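## Task

Type the word "VERY" on the keyboard, one letter at a time in that order. Hitting a wrong key, or any key once the final letter is in, means failure, and so does striking the keyboard hard enough to break it. At the end the keyboard must lie flat on the table with its keys facing up, and it must stay that way without the robot holding it.

## Robot and tools

Robot: two 7-joint arms, left_arm and right_arm, each ending in a two-finger gripper. The names are labels only. They do not refer to sides of a camera image. Cameras: cam_head_left and cam_head_right (head views), cam_left_wrist and cam_right_wrist, all 672x504 pixels.

Frame: one scene frame for both arms. Its origin is on the table top midway between the arms. +x points out over the table, +z points up, and left_arm sits toward +y. Positions are in metres. Orientations are quaternions written w first (qw, qx, qy, qz). On the gripper, the fingers extend along its own +z axis and close along its own x axis. The reported hand position is the point between the finger pads. Fingertips stick out 17.5 mm past it. Reported positions can be a little off, more so at long reach.

The row: every motion command uses one row of 20 numbers covering both arms, even if only one should move. The first 10 are for left_arm: x, y, z, qw, qx, qy, qz, then gripper position, force_limit, speed. The next 10 are the same for right_arm. x, y, z and the quaternion form an absolute target pose for that gripper in the scene frame, not an offset. The three gripper numbers each run from -1 to 1. Position +1 is fully open (50 mm gap), about -0.65 brings the pads together, and -1 means close until something blocks them. force_limit maps about 20 N at -1, 102 N at 0, 185 N at +1. Speed maps the gap change rate from 20 mm/s at -1 through 85 at 0 to 150 at +1. To leave an arm alone, repeat its last reported pose and its previous three gripper numbers; a 0 is itself a command. To keep orientation steady, resend the same commanded quaternion each time rather than the drifted reported one. A target more than 0.6 m from the arm's last reported position along any gripper axis is refused.

Tools:
- execute_actions: {"actions": []} just returns the state. {"actions": [{"rows": [[20 numbers], ...], "steps": n}]} plays up to 15 rows, one per control step of 1/30 s, n at most 15 (default 15); the final row repeats if rows run out. {"actions": [{"steps": n}]} is a wait of up to 300 steps counted from the previous result, including reply time. Optional "pictures": true/false.
- move: {"target": [20 numbers], "speed": m/s}. Each gripper travels in a straight line to its pose; both paths finish together, taking 0.5 to 10 s. Speed 0.002 to 0.5, default 0.25; turning is capped at twice that in rad/s. Paths ignore obstacles and the other arm, and the hand may lag, stray, or overshoot speed near full reach. Finger numbers are applied at the start. The result adds a "move:" line with the ending (done, off_target, moving, held, fault), the limits that acted (paced = target clipped; held = steps blocked, after which motion may jump fast) and each gripper's distance from its pose.
- wait: {"seconds": 0 to 10}; nothing new is sent.
- zoom_image: {"camera": name, "region": [x0, y0, x1, y1]} in pixels, top-left origin, at most 504 by 504, gives a closer view of that camera's latest image.
- finished_scene: {"scene": number of the current scene}. Replying with no tool call ends everything.

How motion works: each step the commanded pose is clamped to within 70 mm and 16 degrees of the measured pose, and the controller favours position over orientation. After a row-based action ends, an arm only continues to its last clamped pose, so long moves need follow-ups; check the result's pose. A "Hand target" line shows where each arm is being driven. "pose unreachable" means the clearance check altered or blocked a command; HELD marks steps not sent. The simulation runs while you think, so reply time passes on the robot too.

Results: a state line gives each gripper's position and quaternion, plus joint positions and torques. object_status: 0 moving, 1 stopped while opening, 2 stopped while closing (object gripped), 3 at target or pads met. position_measured in counts converts to opening as (250 - counts) x 0.202 mm. New force or speed values only apply after a position change of at least 0.01.

Typing approach: find the keyboard and key labels in the head cameras (zoom helps), line a fingertip up above each key, descend slowly with a small downward overshoot, then lift clear before moving to the next letter. Closing the fingers makes a narrow tip.

Avoid: pressing hard (breaks the keyboard), fast contact, targets set far below the contact point, brushing neighbouring keys, extra keystrokes after the word, tilting or shoving the keyboard, knocking anything off the table, arms colliding or pushing each other. Joint load limits are 50.7 N m for the first four joints and 31.9 N m for the last three; hitting one stops the arm for 10 s. Motors heat under sustained load: a warning appears from 60 °C and at 75 °C the arm sags and faults. Smooth, economical motion is preferred.

Each tool is called after "Request:" in YAML: its name, and indented under it one key for each argument.

## Session

Request:
execute_actions:
  actions: []

Scene clock: 0.00 s of 4023.00 s.
left_arm: end_effector_position=(+0.2397, +0.1716, +0.3715) position_measured=250 object_status=3 end_effector_quat_wxyz=(-0.166, -0.134, +0.975, -0.060) | right_arm: end_effector_position=(+0.4381, -0.3862, +0.1802) position_measured=250 object_status=3 end_effector_quat_wxyz=(+0.002, +0.759, +0.652, -0.000)
Joint positions: left_arm=[ 0.604  0.045 -0.388  1.608  0.2    1.797  3.483] | right_arm=[-0.057  0.434  0.003  1.654  0.002  1.05   1.515]
Joint velocities: left_arm=[ 0.     0.001  0.     0.    -0.    -0.001 -0.   ] | right_arm=[ 0.  0. -0. -0. -0. -0.  0.]
Joint torques (N m, as the joint torque sensors report them, + toward a larger angle): no reading
Motor temperatures (°C, as the motors report them): left_arm=[26 26 27 27 36 36 35] | right_arm=[29 25 24 30 30 32 32]
Hand target (left_arm): +0.240, +0.172, +0.372; -0.166, -0.134, +0.975, -0.060
Hand target (right_arm): +0.438, -0.386, +0.180; +0.002, +0.759, +0.652, -0.000

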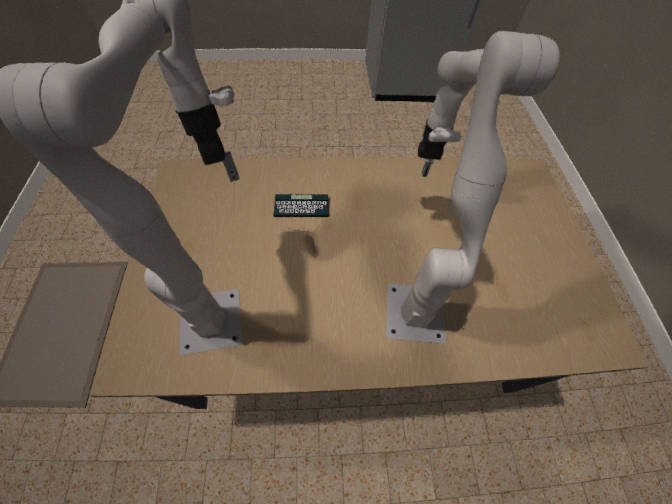

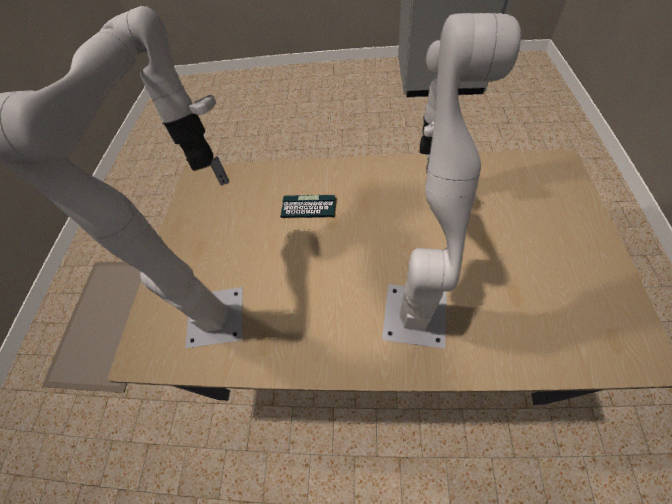

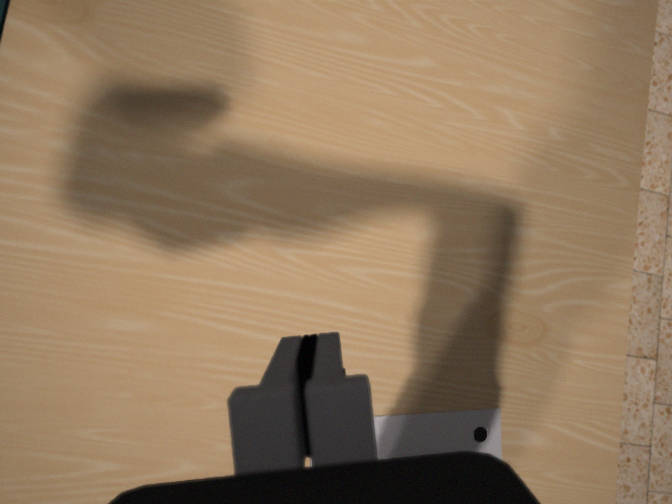

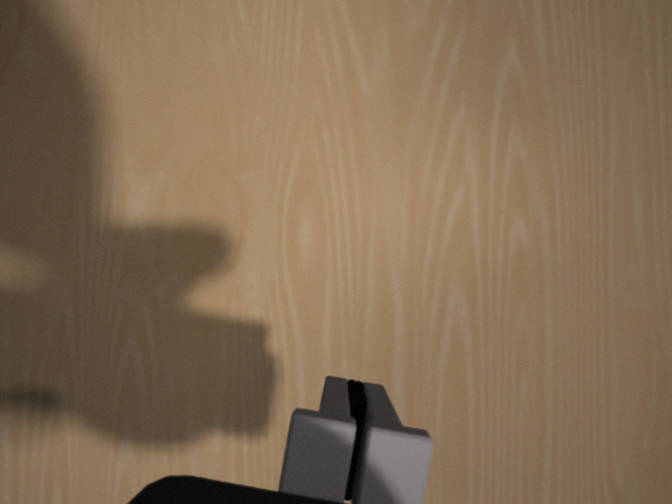

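Request:
move:
  target: [0.36,0.04,0.13,0,0.707,0.707,0,-1,0,0,0.4381,-0.3862,0.1802,0.002,0.759,0.652,0,-1,0,0]

Request:
zoom_image:
  camera: "cam_head_left"
  region: [250,160,350,235]

Scene clock: 6.90 s of 4023.00 s.
left_arm: end_effector_position=(+0.3595, +0.0411, +0.1295) position_measured=253 object_status=3 end_effector_quat_wxyz=(-0.001, +0.707, +0.708, +0.001) | right_arm: end_effector_position=(+0.4381, -0.3862, +0.1802) position_measured=253 object_status=3 end_effector_quat_wxyz=(+0.002, +0.759, +0.652, -0.000)
Joint positions: left_arm=[ 0.715  0.508 -0.01   1.719  0.004  0.916  2.115] | right_arm=[-0.056  0.434  0.003  1.653  0.002  1.051  1.516]
Joint velocities: left_arm=[-0.002  0.003 -0.001  0.001 -0.001 -0.001 -0.002] | right_arm=[-0.003 -0.    -0.    -0.    -0.     0.    -0.   ]
Joint torques (N m, as the joint torque sensors report them, + toward a larger angle): left_arm=[ -0.05 -18.77   1.27  -8.16   0.06   0.31  -0.03] | right_arm=[  0.29 -17.2   -0.1   -7.74  -0.21   0.09  -0.02]
Motor temperatures (°C, as the motors report them): left_arm=[26 26 27 27 36 36 35] | right_arm=[29 25 24 30 30 32 32]
Hand target (left_arm): +0.360, +0.041, +0.129; -0.001, +0.707, +0.708, +0.001
Hand target (right_arm): +0.438, -0.386, +0.180; +0.002, +0.759, +0.652, -0.000
Off the commanded pose (left_arm): 0.001 m, 0 deg.
Off the commanded pose (right_arm): 0.000 m, 0 deg.
move: done

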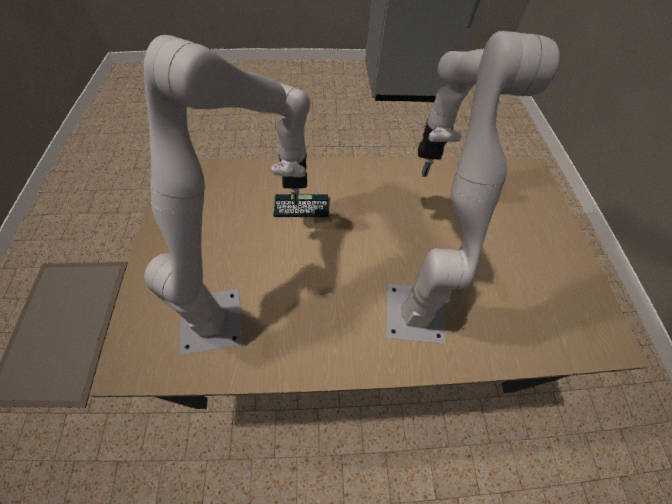

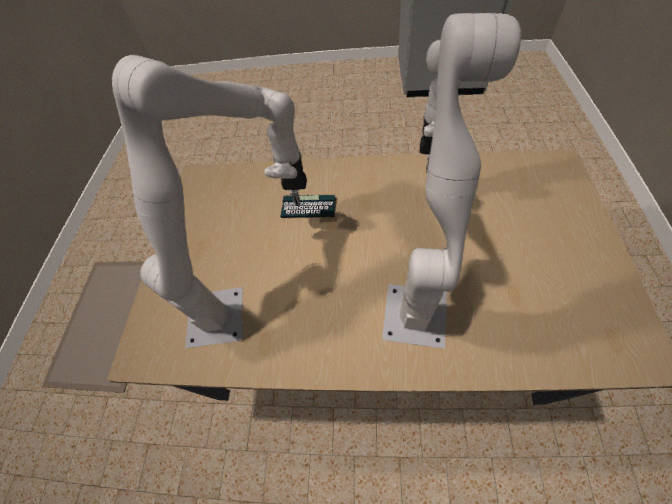

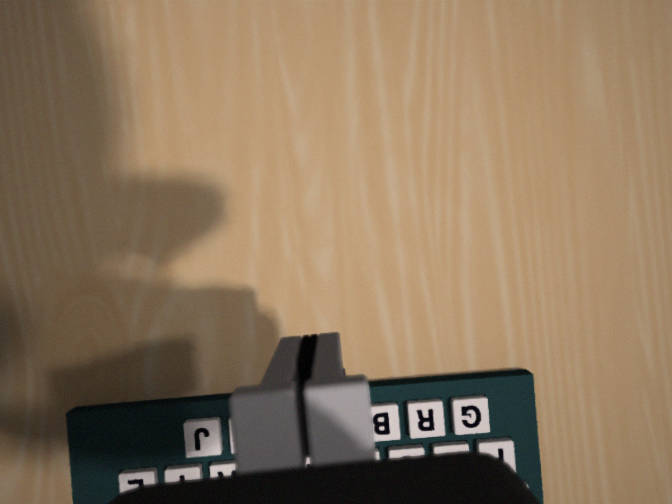

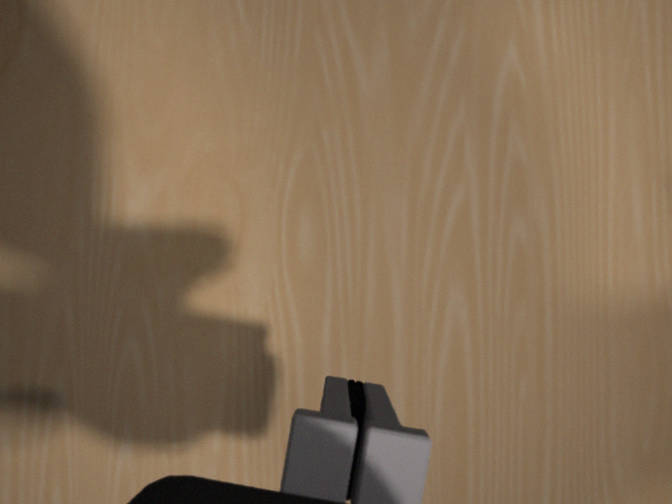

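Region (250, 160, 350, 235) of cam_head_left's 672x504 image, scaled by 5.040, with more detail than that image has; it fills the top 378 rows of this view, and the rest is white.

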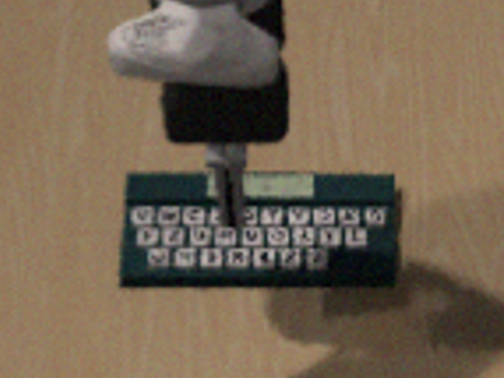

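Request:
move:
  target: [0.46,0.03,0.09,0,0.707,0.707,0,-1,0,0,0.4381,-0.3862,0.1802,0.002,0.759,0.652,0,-1,0,0]

Request:
move:
  target: [0.44,0.03,0.055,0,0.707,0.707,0,-1,0,0,0.4381,-0.3862,0.1802,0.002,0.759,0.652,0,-1,0,0]
  speed: 0.05

Scene clock: 10.87 s of 4023.00 s.
left_arm: end_effector_position=(+0.4600, +0.0301, +0.0903) position_measured=253 object_status=3 end_effector_quat_wxyz=(+0.000, +0.707, +0.707, +0.000) | right_arm: end_effector_position=(+0.4381, -0.3862, +0.1802) position_measured=253 object_status=3 end_effector_quat_wxyz=(+0.002, +0.759, +0.652, +0.000)
Joint positions: left_arm=[ 0.634  0.737 -0.01   1.424  0.008  0.979  2.032] | right_arm=[-0.056  0.434  0.003  1.653  0.002  1.051  1.516]
Joint velocities: left_arm=[-0.002  0.01  -0.001 -0.002 -0.     0.002 -0.   ] | right_arm=[ 0.001  0.001  0.    -0.    -0.    -0.    -0.001]
Joint torques (N m, as the joint torque sensors report them, + toward a larger angle): left_arm=[ -0.01 -22.77   0.41  -8.39  -0.03   0.02   0.11] | right_arm=[  0.46 -17.54   0.1   -7.95  -0.26  -0.06   0.04]
Motor temperatures (°C, as the motors report them): left_arm=[26 26 27 27 36 36 35] | right_arm=[29 25 24 30 30 32 32]
Hand target (left_arm): +0.460, +0.030, +0.090; +0.000, +0.707, +0.707, +0.000
Hand target (right_arm): +0.438, -0.386, +0.180; +0.002, +0.759, +0.652, -0.000
Off the commanded pose (left_arm): 0.000 m, 0 deg.
Off the commanded pose (right_arm): 0.000 m, 0 deg.
After step 90, 0.03 s passed at rest.
move: done

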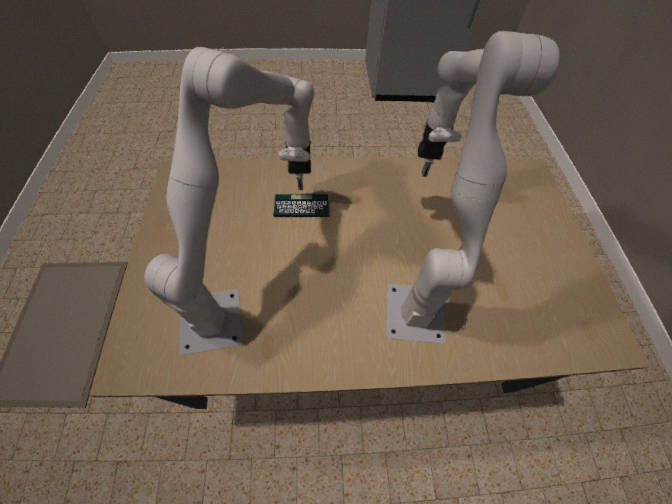

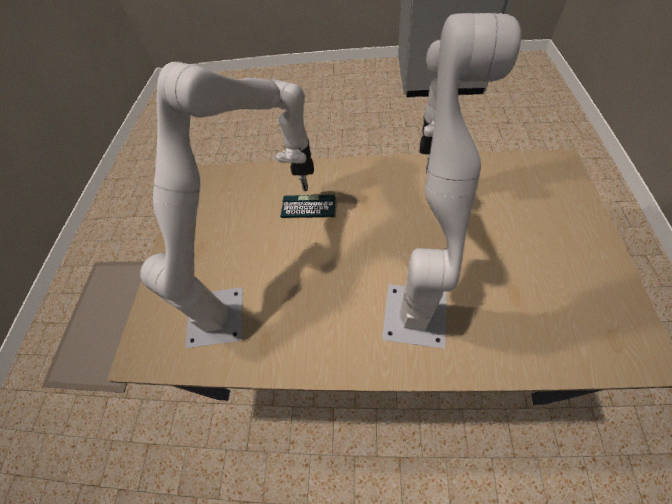

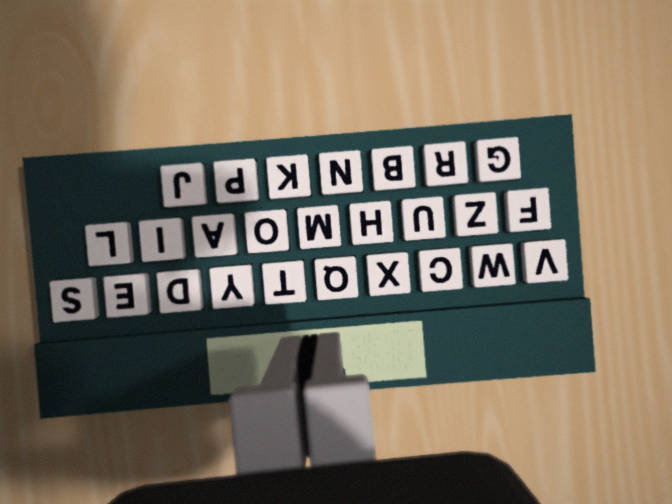

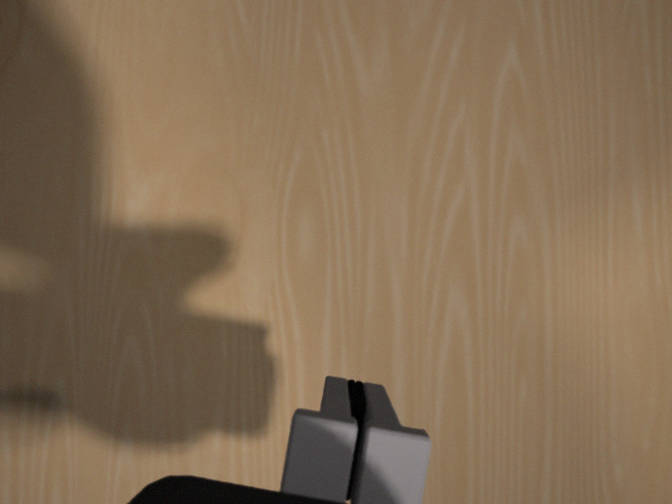

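Scene clock: 11.97 s of 4023.00 s.
left_arm: end_effector_position=(+0.4400, +0.0301, +0.0550) position_measured=253 object_status=3 end_effector_quat_wxyz=(-0.000, +0.707, +0.707, +0.000) | right_arm: end_effector_position=(+0.4381, -0.3862, +0.1802) position_measured=253 object_status=3 end_effector_quat_wxyz=(+0.002, +0.759, +0.652, +0.000)
Joint positions: left_arm=[ 0.653  0.756 -0.013  1.525  0.011  0.861  2.047] | right_arm=[-0.056  0.434  0.003  1.653  0.002  1.051  1.516]
Joint velocities: left_arm=[ 0.001 -0.001  0.001  0.    -0.    -0.001  0.001] | right_arm=[ 0.     0.001 -0.    -0.     0.    -0.     0.   ]
Joint torques (N m, as the joint torque sensors report them, + toward a larger angle): left_arm=[ -0.15 -22.96   0.5   -7.39   0.14  -0.09   0.06] | right_arm=[  0.15 -17.19   0.11  -7.74   0.01  -0.05   0.13]
Motor temperatures (°C, as the motors report them): left_arm=[26 26 27 27 36 36 35] | right_arm=[29 25 24 30 30 32 32]
Hand target (left_arm): +0.440, +0.030, +0.055; -0.000, +0.707, +0.707, +0.000
Hand target (right_arm): +0.438, -0.386, +0.180; +0.002, +0.759, +0.652, +0.000
Off the commanded pose (left_arm): 0.000 m, 0 deg.
Off the commanded pose (right_arm): 0.000 m, 0 deg.
move: done

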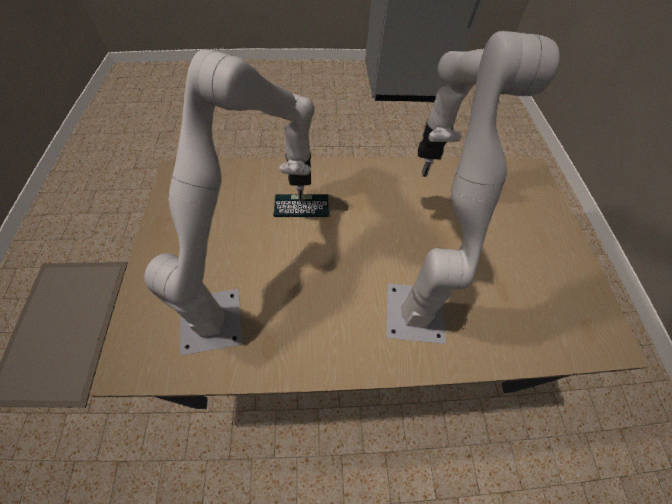

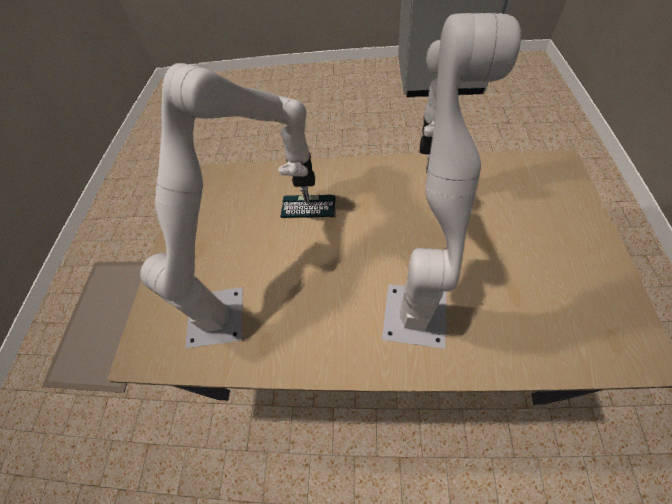

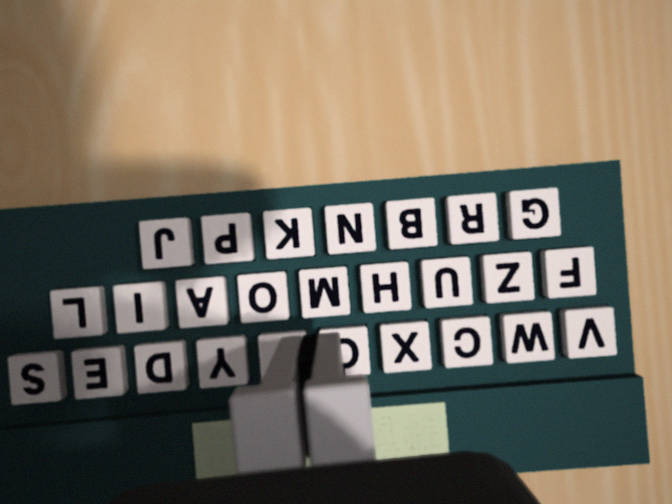

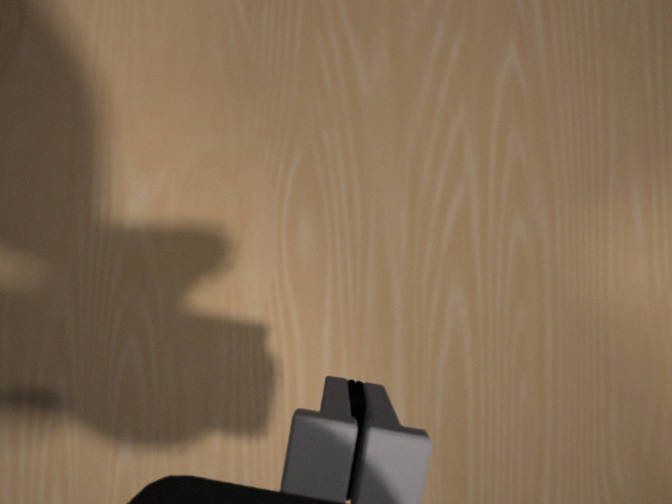

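Request:
move:
  target: [0.425,0.113,0.05,0.092,0.701,0.701,0.092,-1,0,0,0.4381,-0.3862,0.1802,0.002,0.759,0.652,0,-1,0,0]
  speed: 0.1

Request:
zoom_image:
  camera: "cam_head_right"
  region: [260,170,340,230]

Scene clock: 19.70 s of 4023.00 s.
left_arm: end_effector_position=(+0.4249, +0.1136, +0.0500) position_measured=253 object_status=3 end_effector_quat_wxyz=(+0.092, +0.701, +0.702, +0.092) | right_arm: end_effector_position=(+0.4381, -0.3862, +0.1802) position_measured=253 object_status=3 end_effector_quat_wxyz=(+0.002, +0.759, +0.652, +0.000)
Joint positions: left_arm=[ 0.68   0.571 -0.14   1.993 -0.086  0.345  2.06 ] | right_arm=[-0.056  0.434  0.003  1.653  0.002  1.051  1.516]
Joint velocities: left_arm=[ 0.004 -0.005  0.002  0.003 -0.001 -0.003  0.001] | right_arm=[-0.    -0.    -0.     0.001  0.001 -0.     0.   ]
Joint torques (N m, as the joint torque sensors report them, + toward a larger angle): left_arm=[ -0.04 -18.51  -0.04  -6.39  -0.14  -0.82   0.12] | right_arm=[  0.28 -17.45   0.21  -8.08  -0.13   0.28   0.16]
Motor temperatures (°C, as the motors report them): left_arm=[26 27 27 27 36 36 35] | right_arm=[29 25 24 30 30 32 32]
Hand target (left_arm): +0.425, +0.113, +0.050; +0.092, +0.701, +0.701, +0.092
Hand target (right_arm): +0.438, -0.386, +0.180; +0.002, +0.759, +0.652, +0.000
Off the commanded pose (left_arm): 0.001 m, 0 deg.
Off the commanded pose (right_arm): 0.000 m, 0 deg.
After step 90, 3.10 s passed at rest.
move: done

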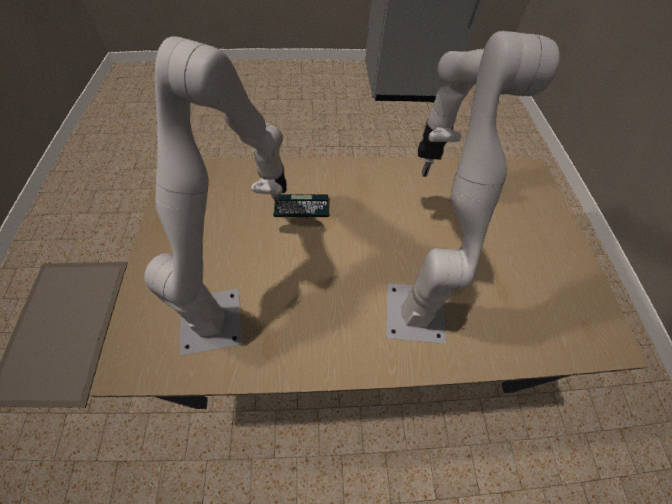

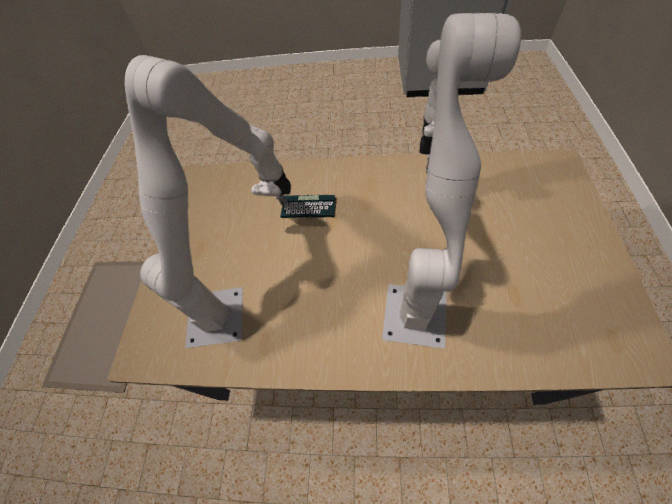

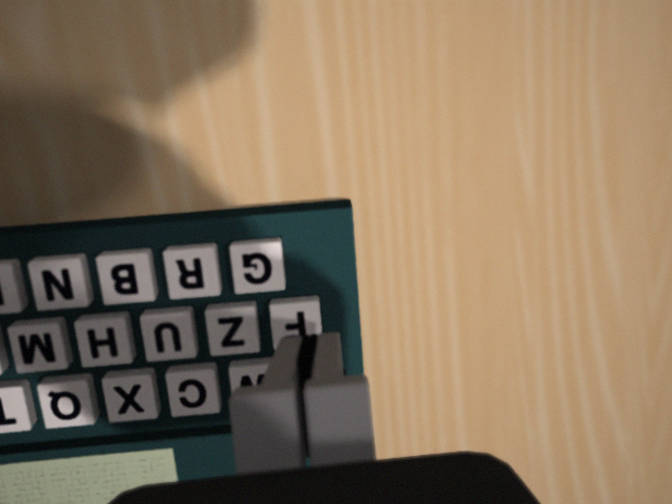

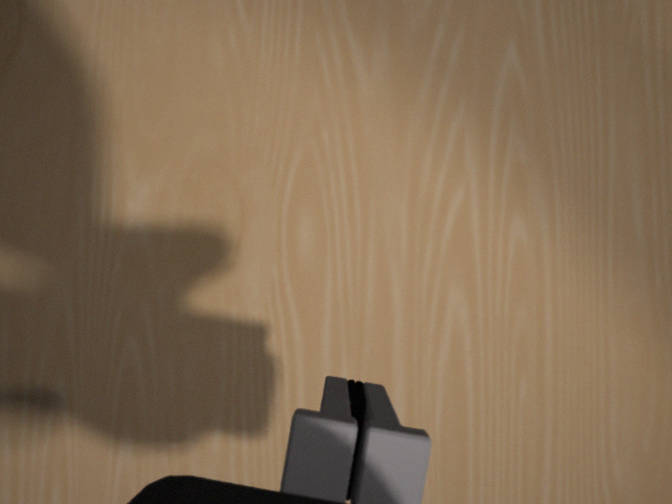

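Region (260, 170, 340, 230) of cam_head_right's 672x504 image, scaled by 6.300, with more detail than that image has; it fills the top 378 rows of this view, and the rest is white.

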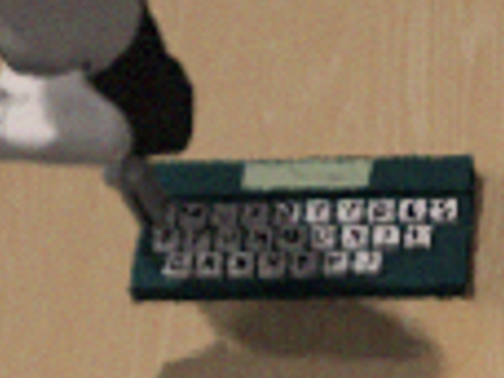

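Request:
move:
  target: [0.438,0.116,0.044,0.092,0.701,0.701,0.092,-1,0,0,0.4381,-0.3862,0.1802,0.002,0.759,0.652,0,-1,0,0]
  speed: 0.03

Scene clock: 22.93 s of 4023.00 s.
left_arm: end_effector_position=(+0.4380, +0.1159, +0.0441) position_measured=253 object_status=3 end_effector_quat_wxyz=(+0.092, +0.701, +0.701, +0.092) | right_arm: end_effector_position=(+0.4381, -0.3862, +0.1802) position_measured=253 object_status=3 end_effector_quat_wxyz=(+0.002, +0.759, +0.652, +0.000)
Joint positions: left_arm=[ 0.65   0.598 -0.126  1.963 -0.084  0.344  2.04 ] | right_arm=[-0.056  0.434  0.003  1.653  0.002  1.051  1.516]
Joint velocities: left_arm=[-0.003  0.002 -0.001 -0.     0.001  0.001 -0.002] | right_arm=[-0.     0.    -0.     0.001 -0.001 -0.    -0.   ]
Joint torques (N m, as the joint torque sensors report them, + toward a larger angle): left_arm=[ -0.18 -19.61   0.04  -6.3    0.12  -0.65   0.09] | right_arm=[  0.29 -17.16   0.14  -7.76  -0.12   0.01   0.16]
Motor temperatures (°C, as the motors report them): left_arm=[26 27 27 27 36 36 35] | right_arm=[29 25 24 30 30 32 32]
Hand target (left_arm): +0.438, +0.116, +0.044; +0.092, +0.701, +0.701, +0.092
Hand target (right_arm): +0.438, -0.386, +0.180; +0.002, +0.759, +0.652, +0.000
Off the commanded pose (left_arm): 0.000 m, 0 deg.
Off the commanded pose (right_arm): 0.000 m, 0 deg.
move: done

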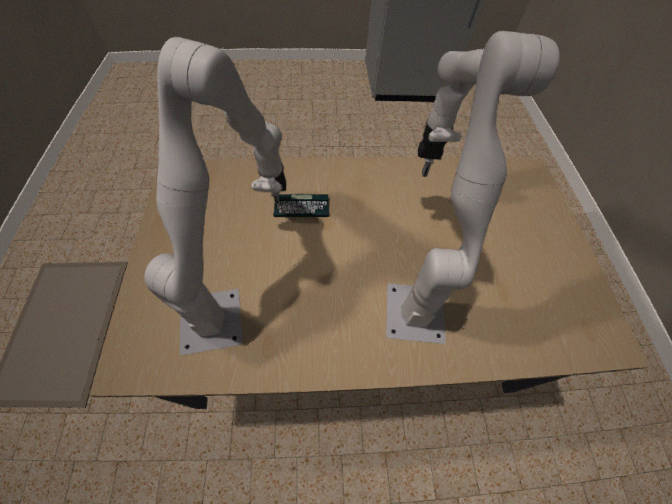

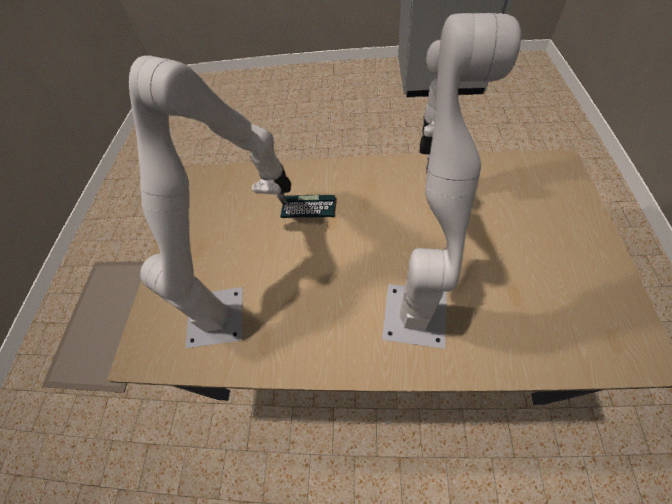

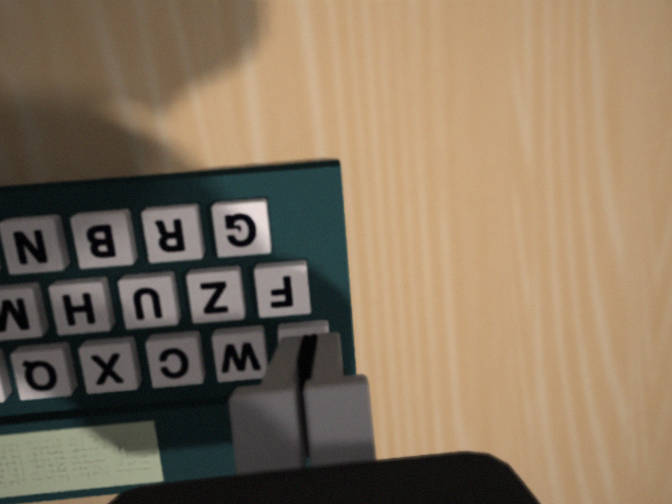

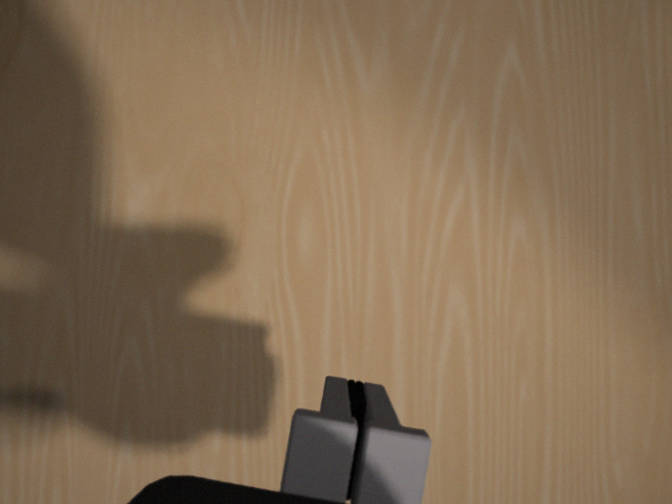

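Request:
move:
  target: [0.440,0.115,0.039,0.092,0.701,0.701,0.092,-1,0,0,0.4381,-0.3862,0.1802,0.002,0.759,0.652,0,-1,0,0]
  speed: 0.01

Scene clock: 26.20 s of 4023.00 s.
left_arm: end_effector_position=(+0.4400, +0.1150, +0.0391) position_measured=253 object_status=3 end_effector_quat_wxyz=(+0.092, +0.701, +0.701, +0.092) | right_arm: end_effector_position=(+0.4381, -0.3862, +0.1802) position_measured=253 object_status=3 end_effector_quat_wxyz=(+0.002, +0.759, +0.652, +0.000)
Joint positions: left_arm=[ 0.65   0.612 -0.126  1.959 -0.084  0.335  2.041] | right_arm=[-0.056  0.434  0.003  1.653  0.002  1.051  1.516]
Joint velocities: left_arm=[-0.     0.002  0.    -0.001  0.    -0.     0.   ] | right_arm=[-0.     0.     0.    -0.    -0.001  0.    -0.   ]
Joint torques (N m, as the joint torque sensors report them, + toward a larger angle): left_arm=[  0.17 -19.     0.05  -6.08  -0.09  -0.6    0.02] | right_arm=[  0.52 -17.41   0.12  -7.95  -0.16   0.18   0.11]
Motor temperatures (°C, as the motors report them): left_arm=[26 27 27 27 36 36 35] | right_arm=[29 25 24 30 30 32 32]
Hand target (left_arm): +0.440, +0.115, +0.039; +0.092, +0.701, +0.701, +0.092
Hand target (right_arm): +0.438, -0.386, +0.180; +0.002, +0.759, +0.652, +0.000
Off the commanded pose (left_arm): 0.000 m, 0 deg.
Off the commanded pose (right_arm): 0.000 m, 0 deg.
move: done

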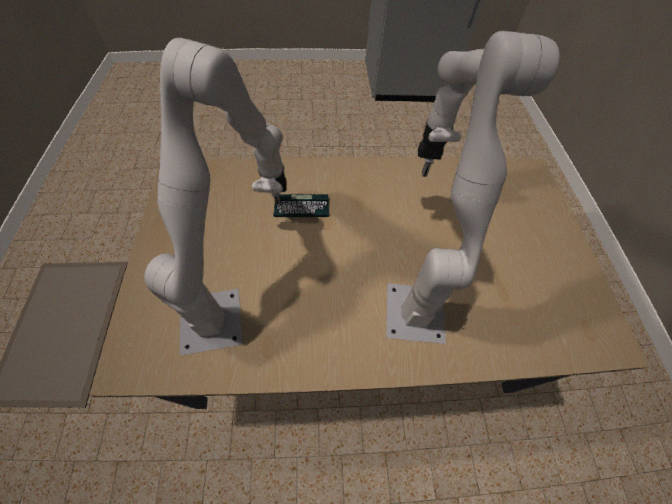

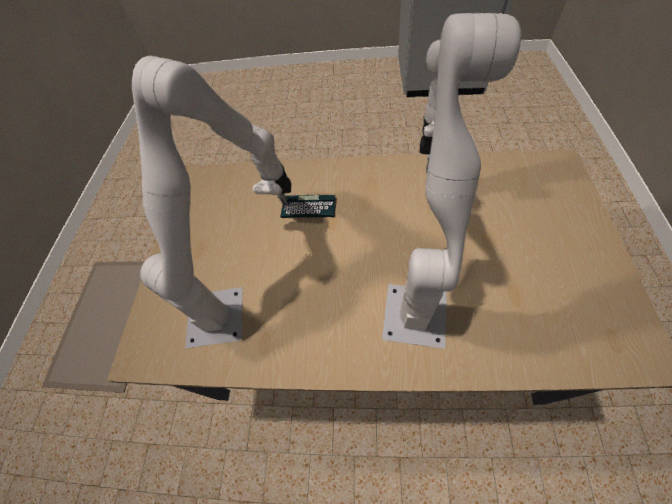

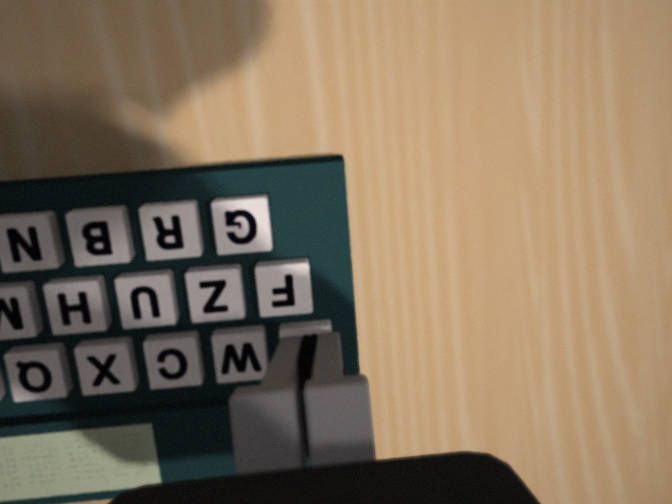

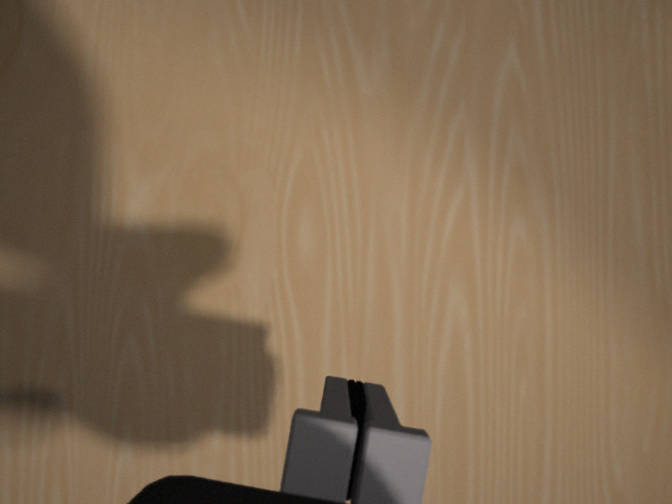

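Request:
move:
  target: [0.440,0.115,0.037,0.092,0.701,0.701,0.092,-1,0,0,0.4381,-0.3862,0.1802,0.002,0.759,0.652,0,-1,0,0]
  speed: 0.005

Request:
zoom_image:
  camera: "cam_head_left"
  region: [260,170,340,230]

Scene clock: 29.40 s of 4023.00 s.
left_arm: end_effector_position=(+0.4400, +0.1150, +0.0370) position_measured=253 object_status=3 end_effector_quat_wxyz=(+0.092, +0.701, +0.701, +0.092) | right_arm: end_effector_position=(+0.4381, -0.3862, +0.1802) position_measured=253 object_status=3 end_effector_quat_wxyz=(+0.002, +0.759, +0.652, +0.000)
Joint positions: left_arm=[ 0.65   0.616 -0.126  1.96  -0.083  0.329  2.041] | right_arm=[-0.056  0.434  0.003  1.653  0.002  1.051  1.516]
Joint velocities: left_arm=[ 0.     0.001 -0.     0.001  0.     0.001 -0.   ] | right_arm=[-0.    -0.002  0.    -0.     0.001  0.     0.   ]
Joint torques (N m, as the joint torque sensors report them, + toward a larger angle): left_arm=[ -0.07 -19.11   0.14  -6.22  -0.06  -0.76   0.16] | right_arm=[  0.5  -17.5    0.07  -7.79  -0.18   0.17   0.05]
Motor temperatures (°C, as the motors report them): left_arm=[26 27 27 27 36 36 35] | right_arm=[29 25 24 30 30 32 32]
Hand target (left_arm): +0.440, +0.115, +0.037; +0.092, +0.701, +0.701, +0.092
Hand target (right_arm): +0.438, -0.386, +0.180; +0.002, +0.759, +0.652, +0.000
Off the commanded pose (left_arm): 0.000 m, 0 deg.
Off the commanded pose (right_arm): 0.000 m, 0 deg.
move: done

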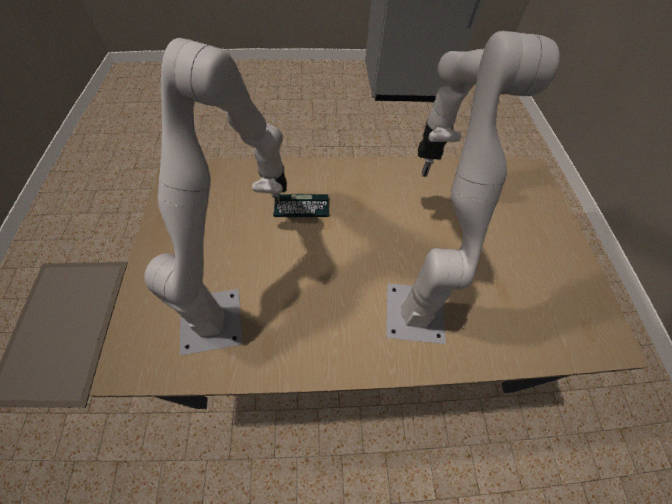

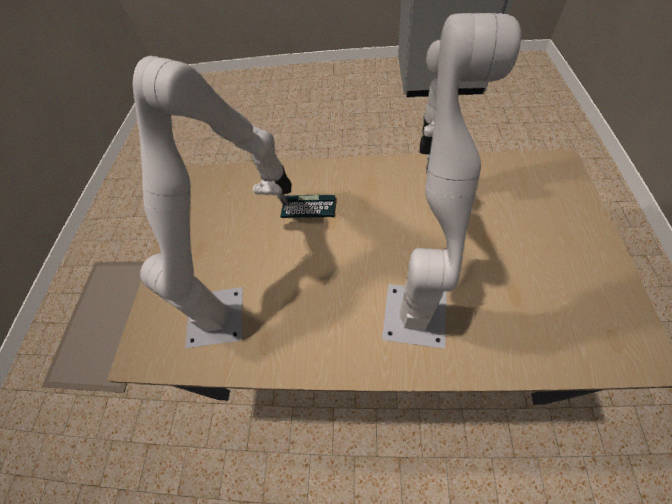

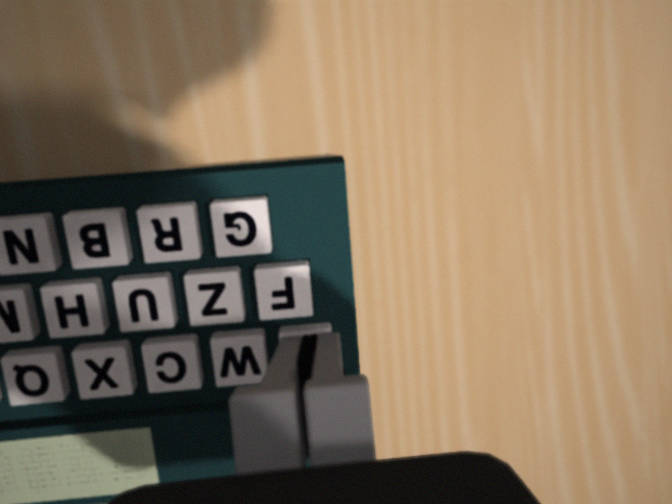

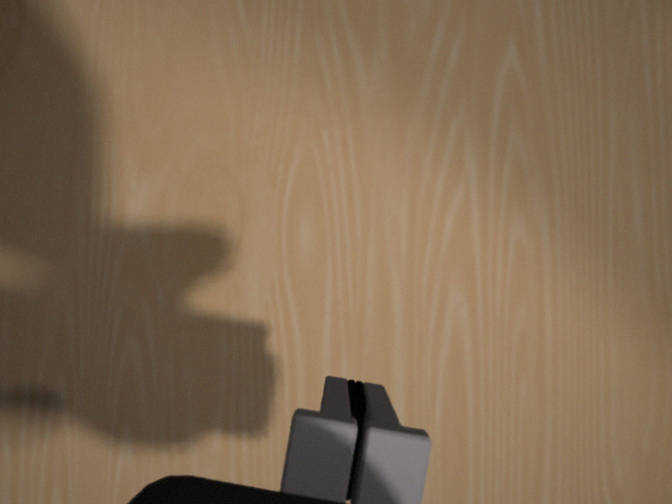

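Region (260, 170, 340, 230) of cam_head_left's 672x504 image, scaled by 6.300, with more detail than that image has; it fills the top 378 rows of this view, and the rest is white.

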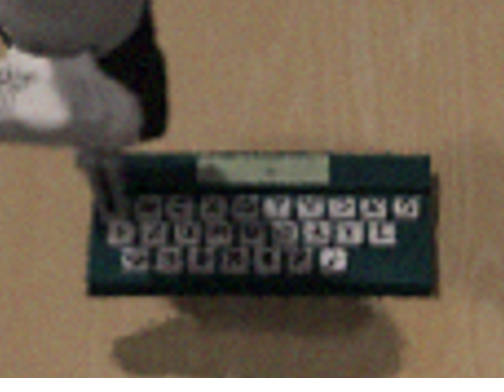

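Was just shadow.

Request:
move:
  target: [0.442,0.115,0.0345,0.092,0.701,0.701,0.092,-1,0,0,0.4381,-0.3862,0.1802,0.002,0.759,0.652,0,-1,0,0]
  speed: 0.005

Scene clock: 33.53 s of 4023.00 s.
left_arm: end_effector_position=(+0.4420, +0.1149, +0.0347) position_measured=253 object_status=3 end_effector_quat_wxyz=(+0.092, +0.701, +0.701, +0.092) | right_arm: end_effector_position=(+0.4381, -0.3862, +0.1802) position_measured=253 object_status=3 end_effector_quat_wxyz=(+0.002, +0.759, +0.652, +0.000)
Joint positions: left_arm=[ 0.647  0.624 -0.124  1.955 -0.083  0.325  2.04 ] | right_arm=[-0.056  0.434  0.003  1.653  0.002  1.051  1.516]
Joint velocities: left_arm=[-0.     0.001  0.001 -0.    -0.     0.001  0.   ] | right_arm=[-0.001  0.001 -0.    -0.    -0.    -0.    -0.   ]
Joint torques (N m, as the joint torque sensors report them, + toward a larger angle): left_arm=[  0.01 -19.06  -0.24  -6.4    0.14  -0.71   0.1 ] | right_arm=[  0.06 -17.43   0.29  -7.74  -0.39   0.08   0.14]
Motor temperatures (°C, as the motors report them): left_arm=[26 27 27 27 36 36 35] | right_arm=[29 25 24 30 30 32 32]
Hand target (left_arm): +0.442, +0.115, +0.034; +0.092, +0.701, +0.701, +0.092
Hand target (right_arm): +0.438, -0.386, +0.180; +0.002, +0.759, +0.652, +0.000
Off the commanded pose (left_arm): 0.000 m, 0 deg.
Off the commanded pose (right_arm): 0.000 m, 0 deg.
After step 90, 0.27 s passed at rest.
move: done

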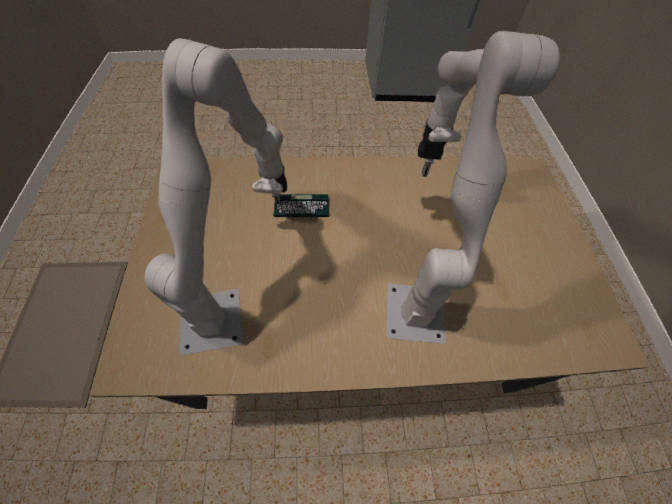

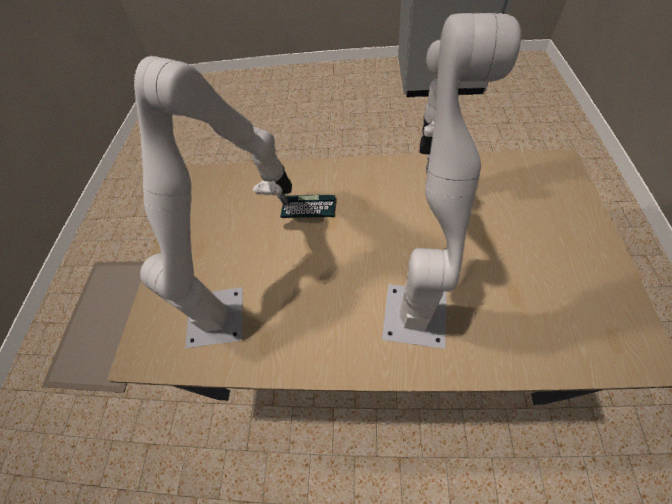

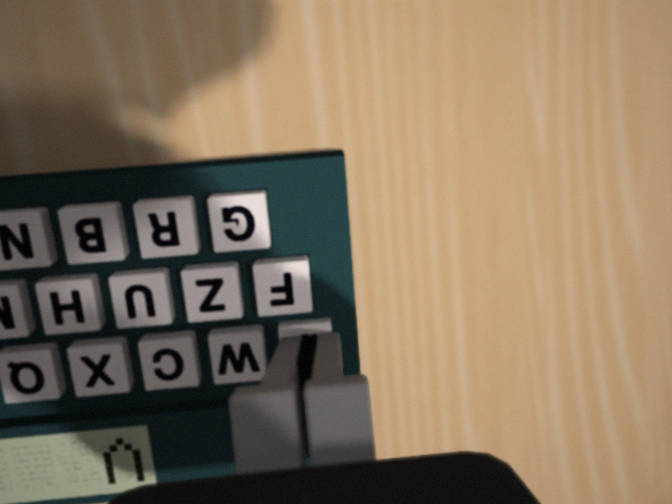

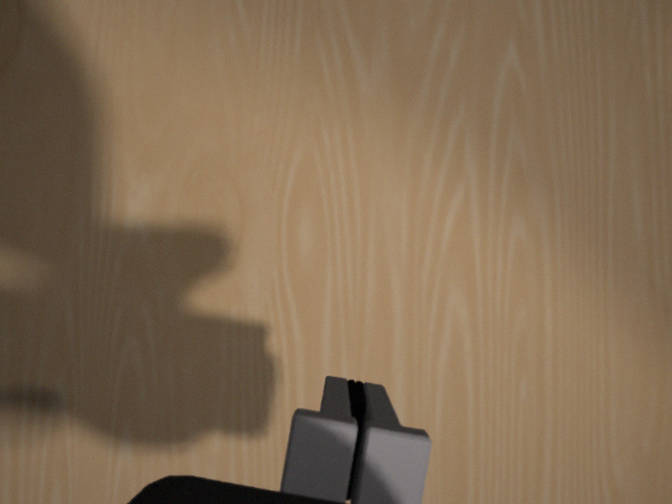

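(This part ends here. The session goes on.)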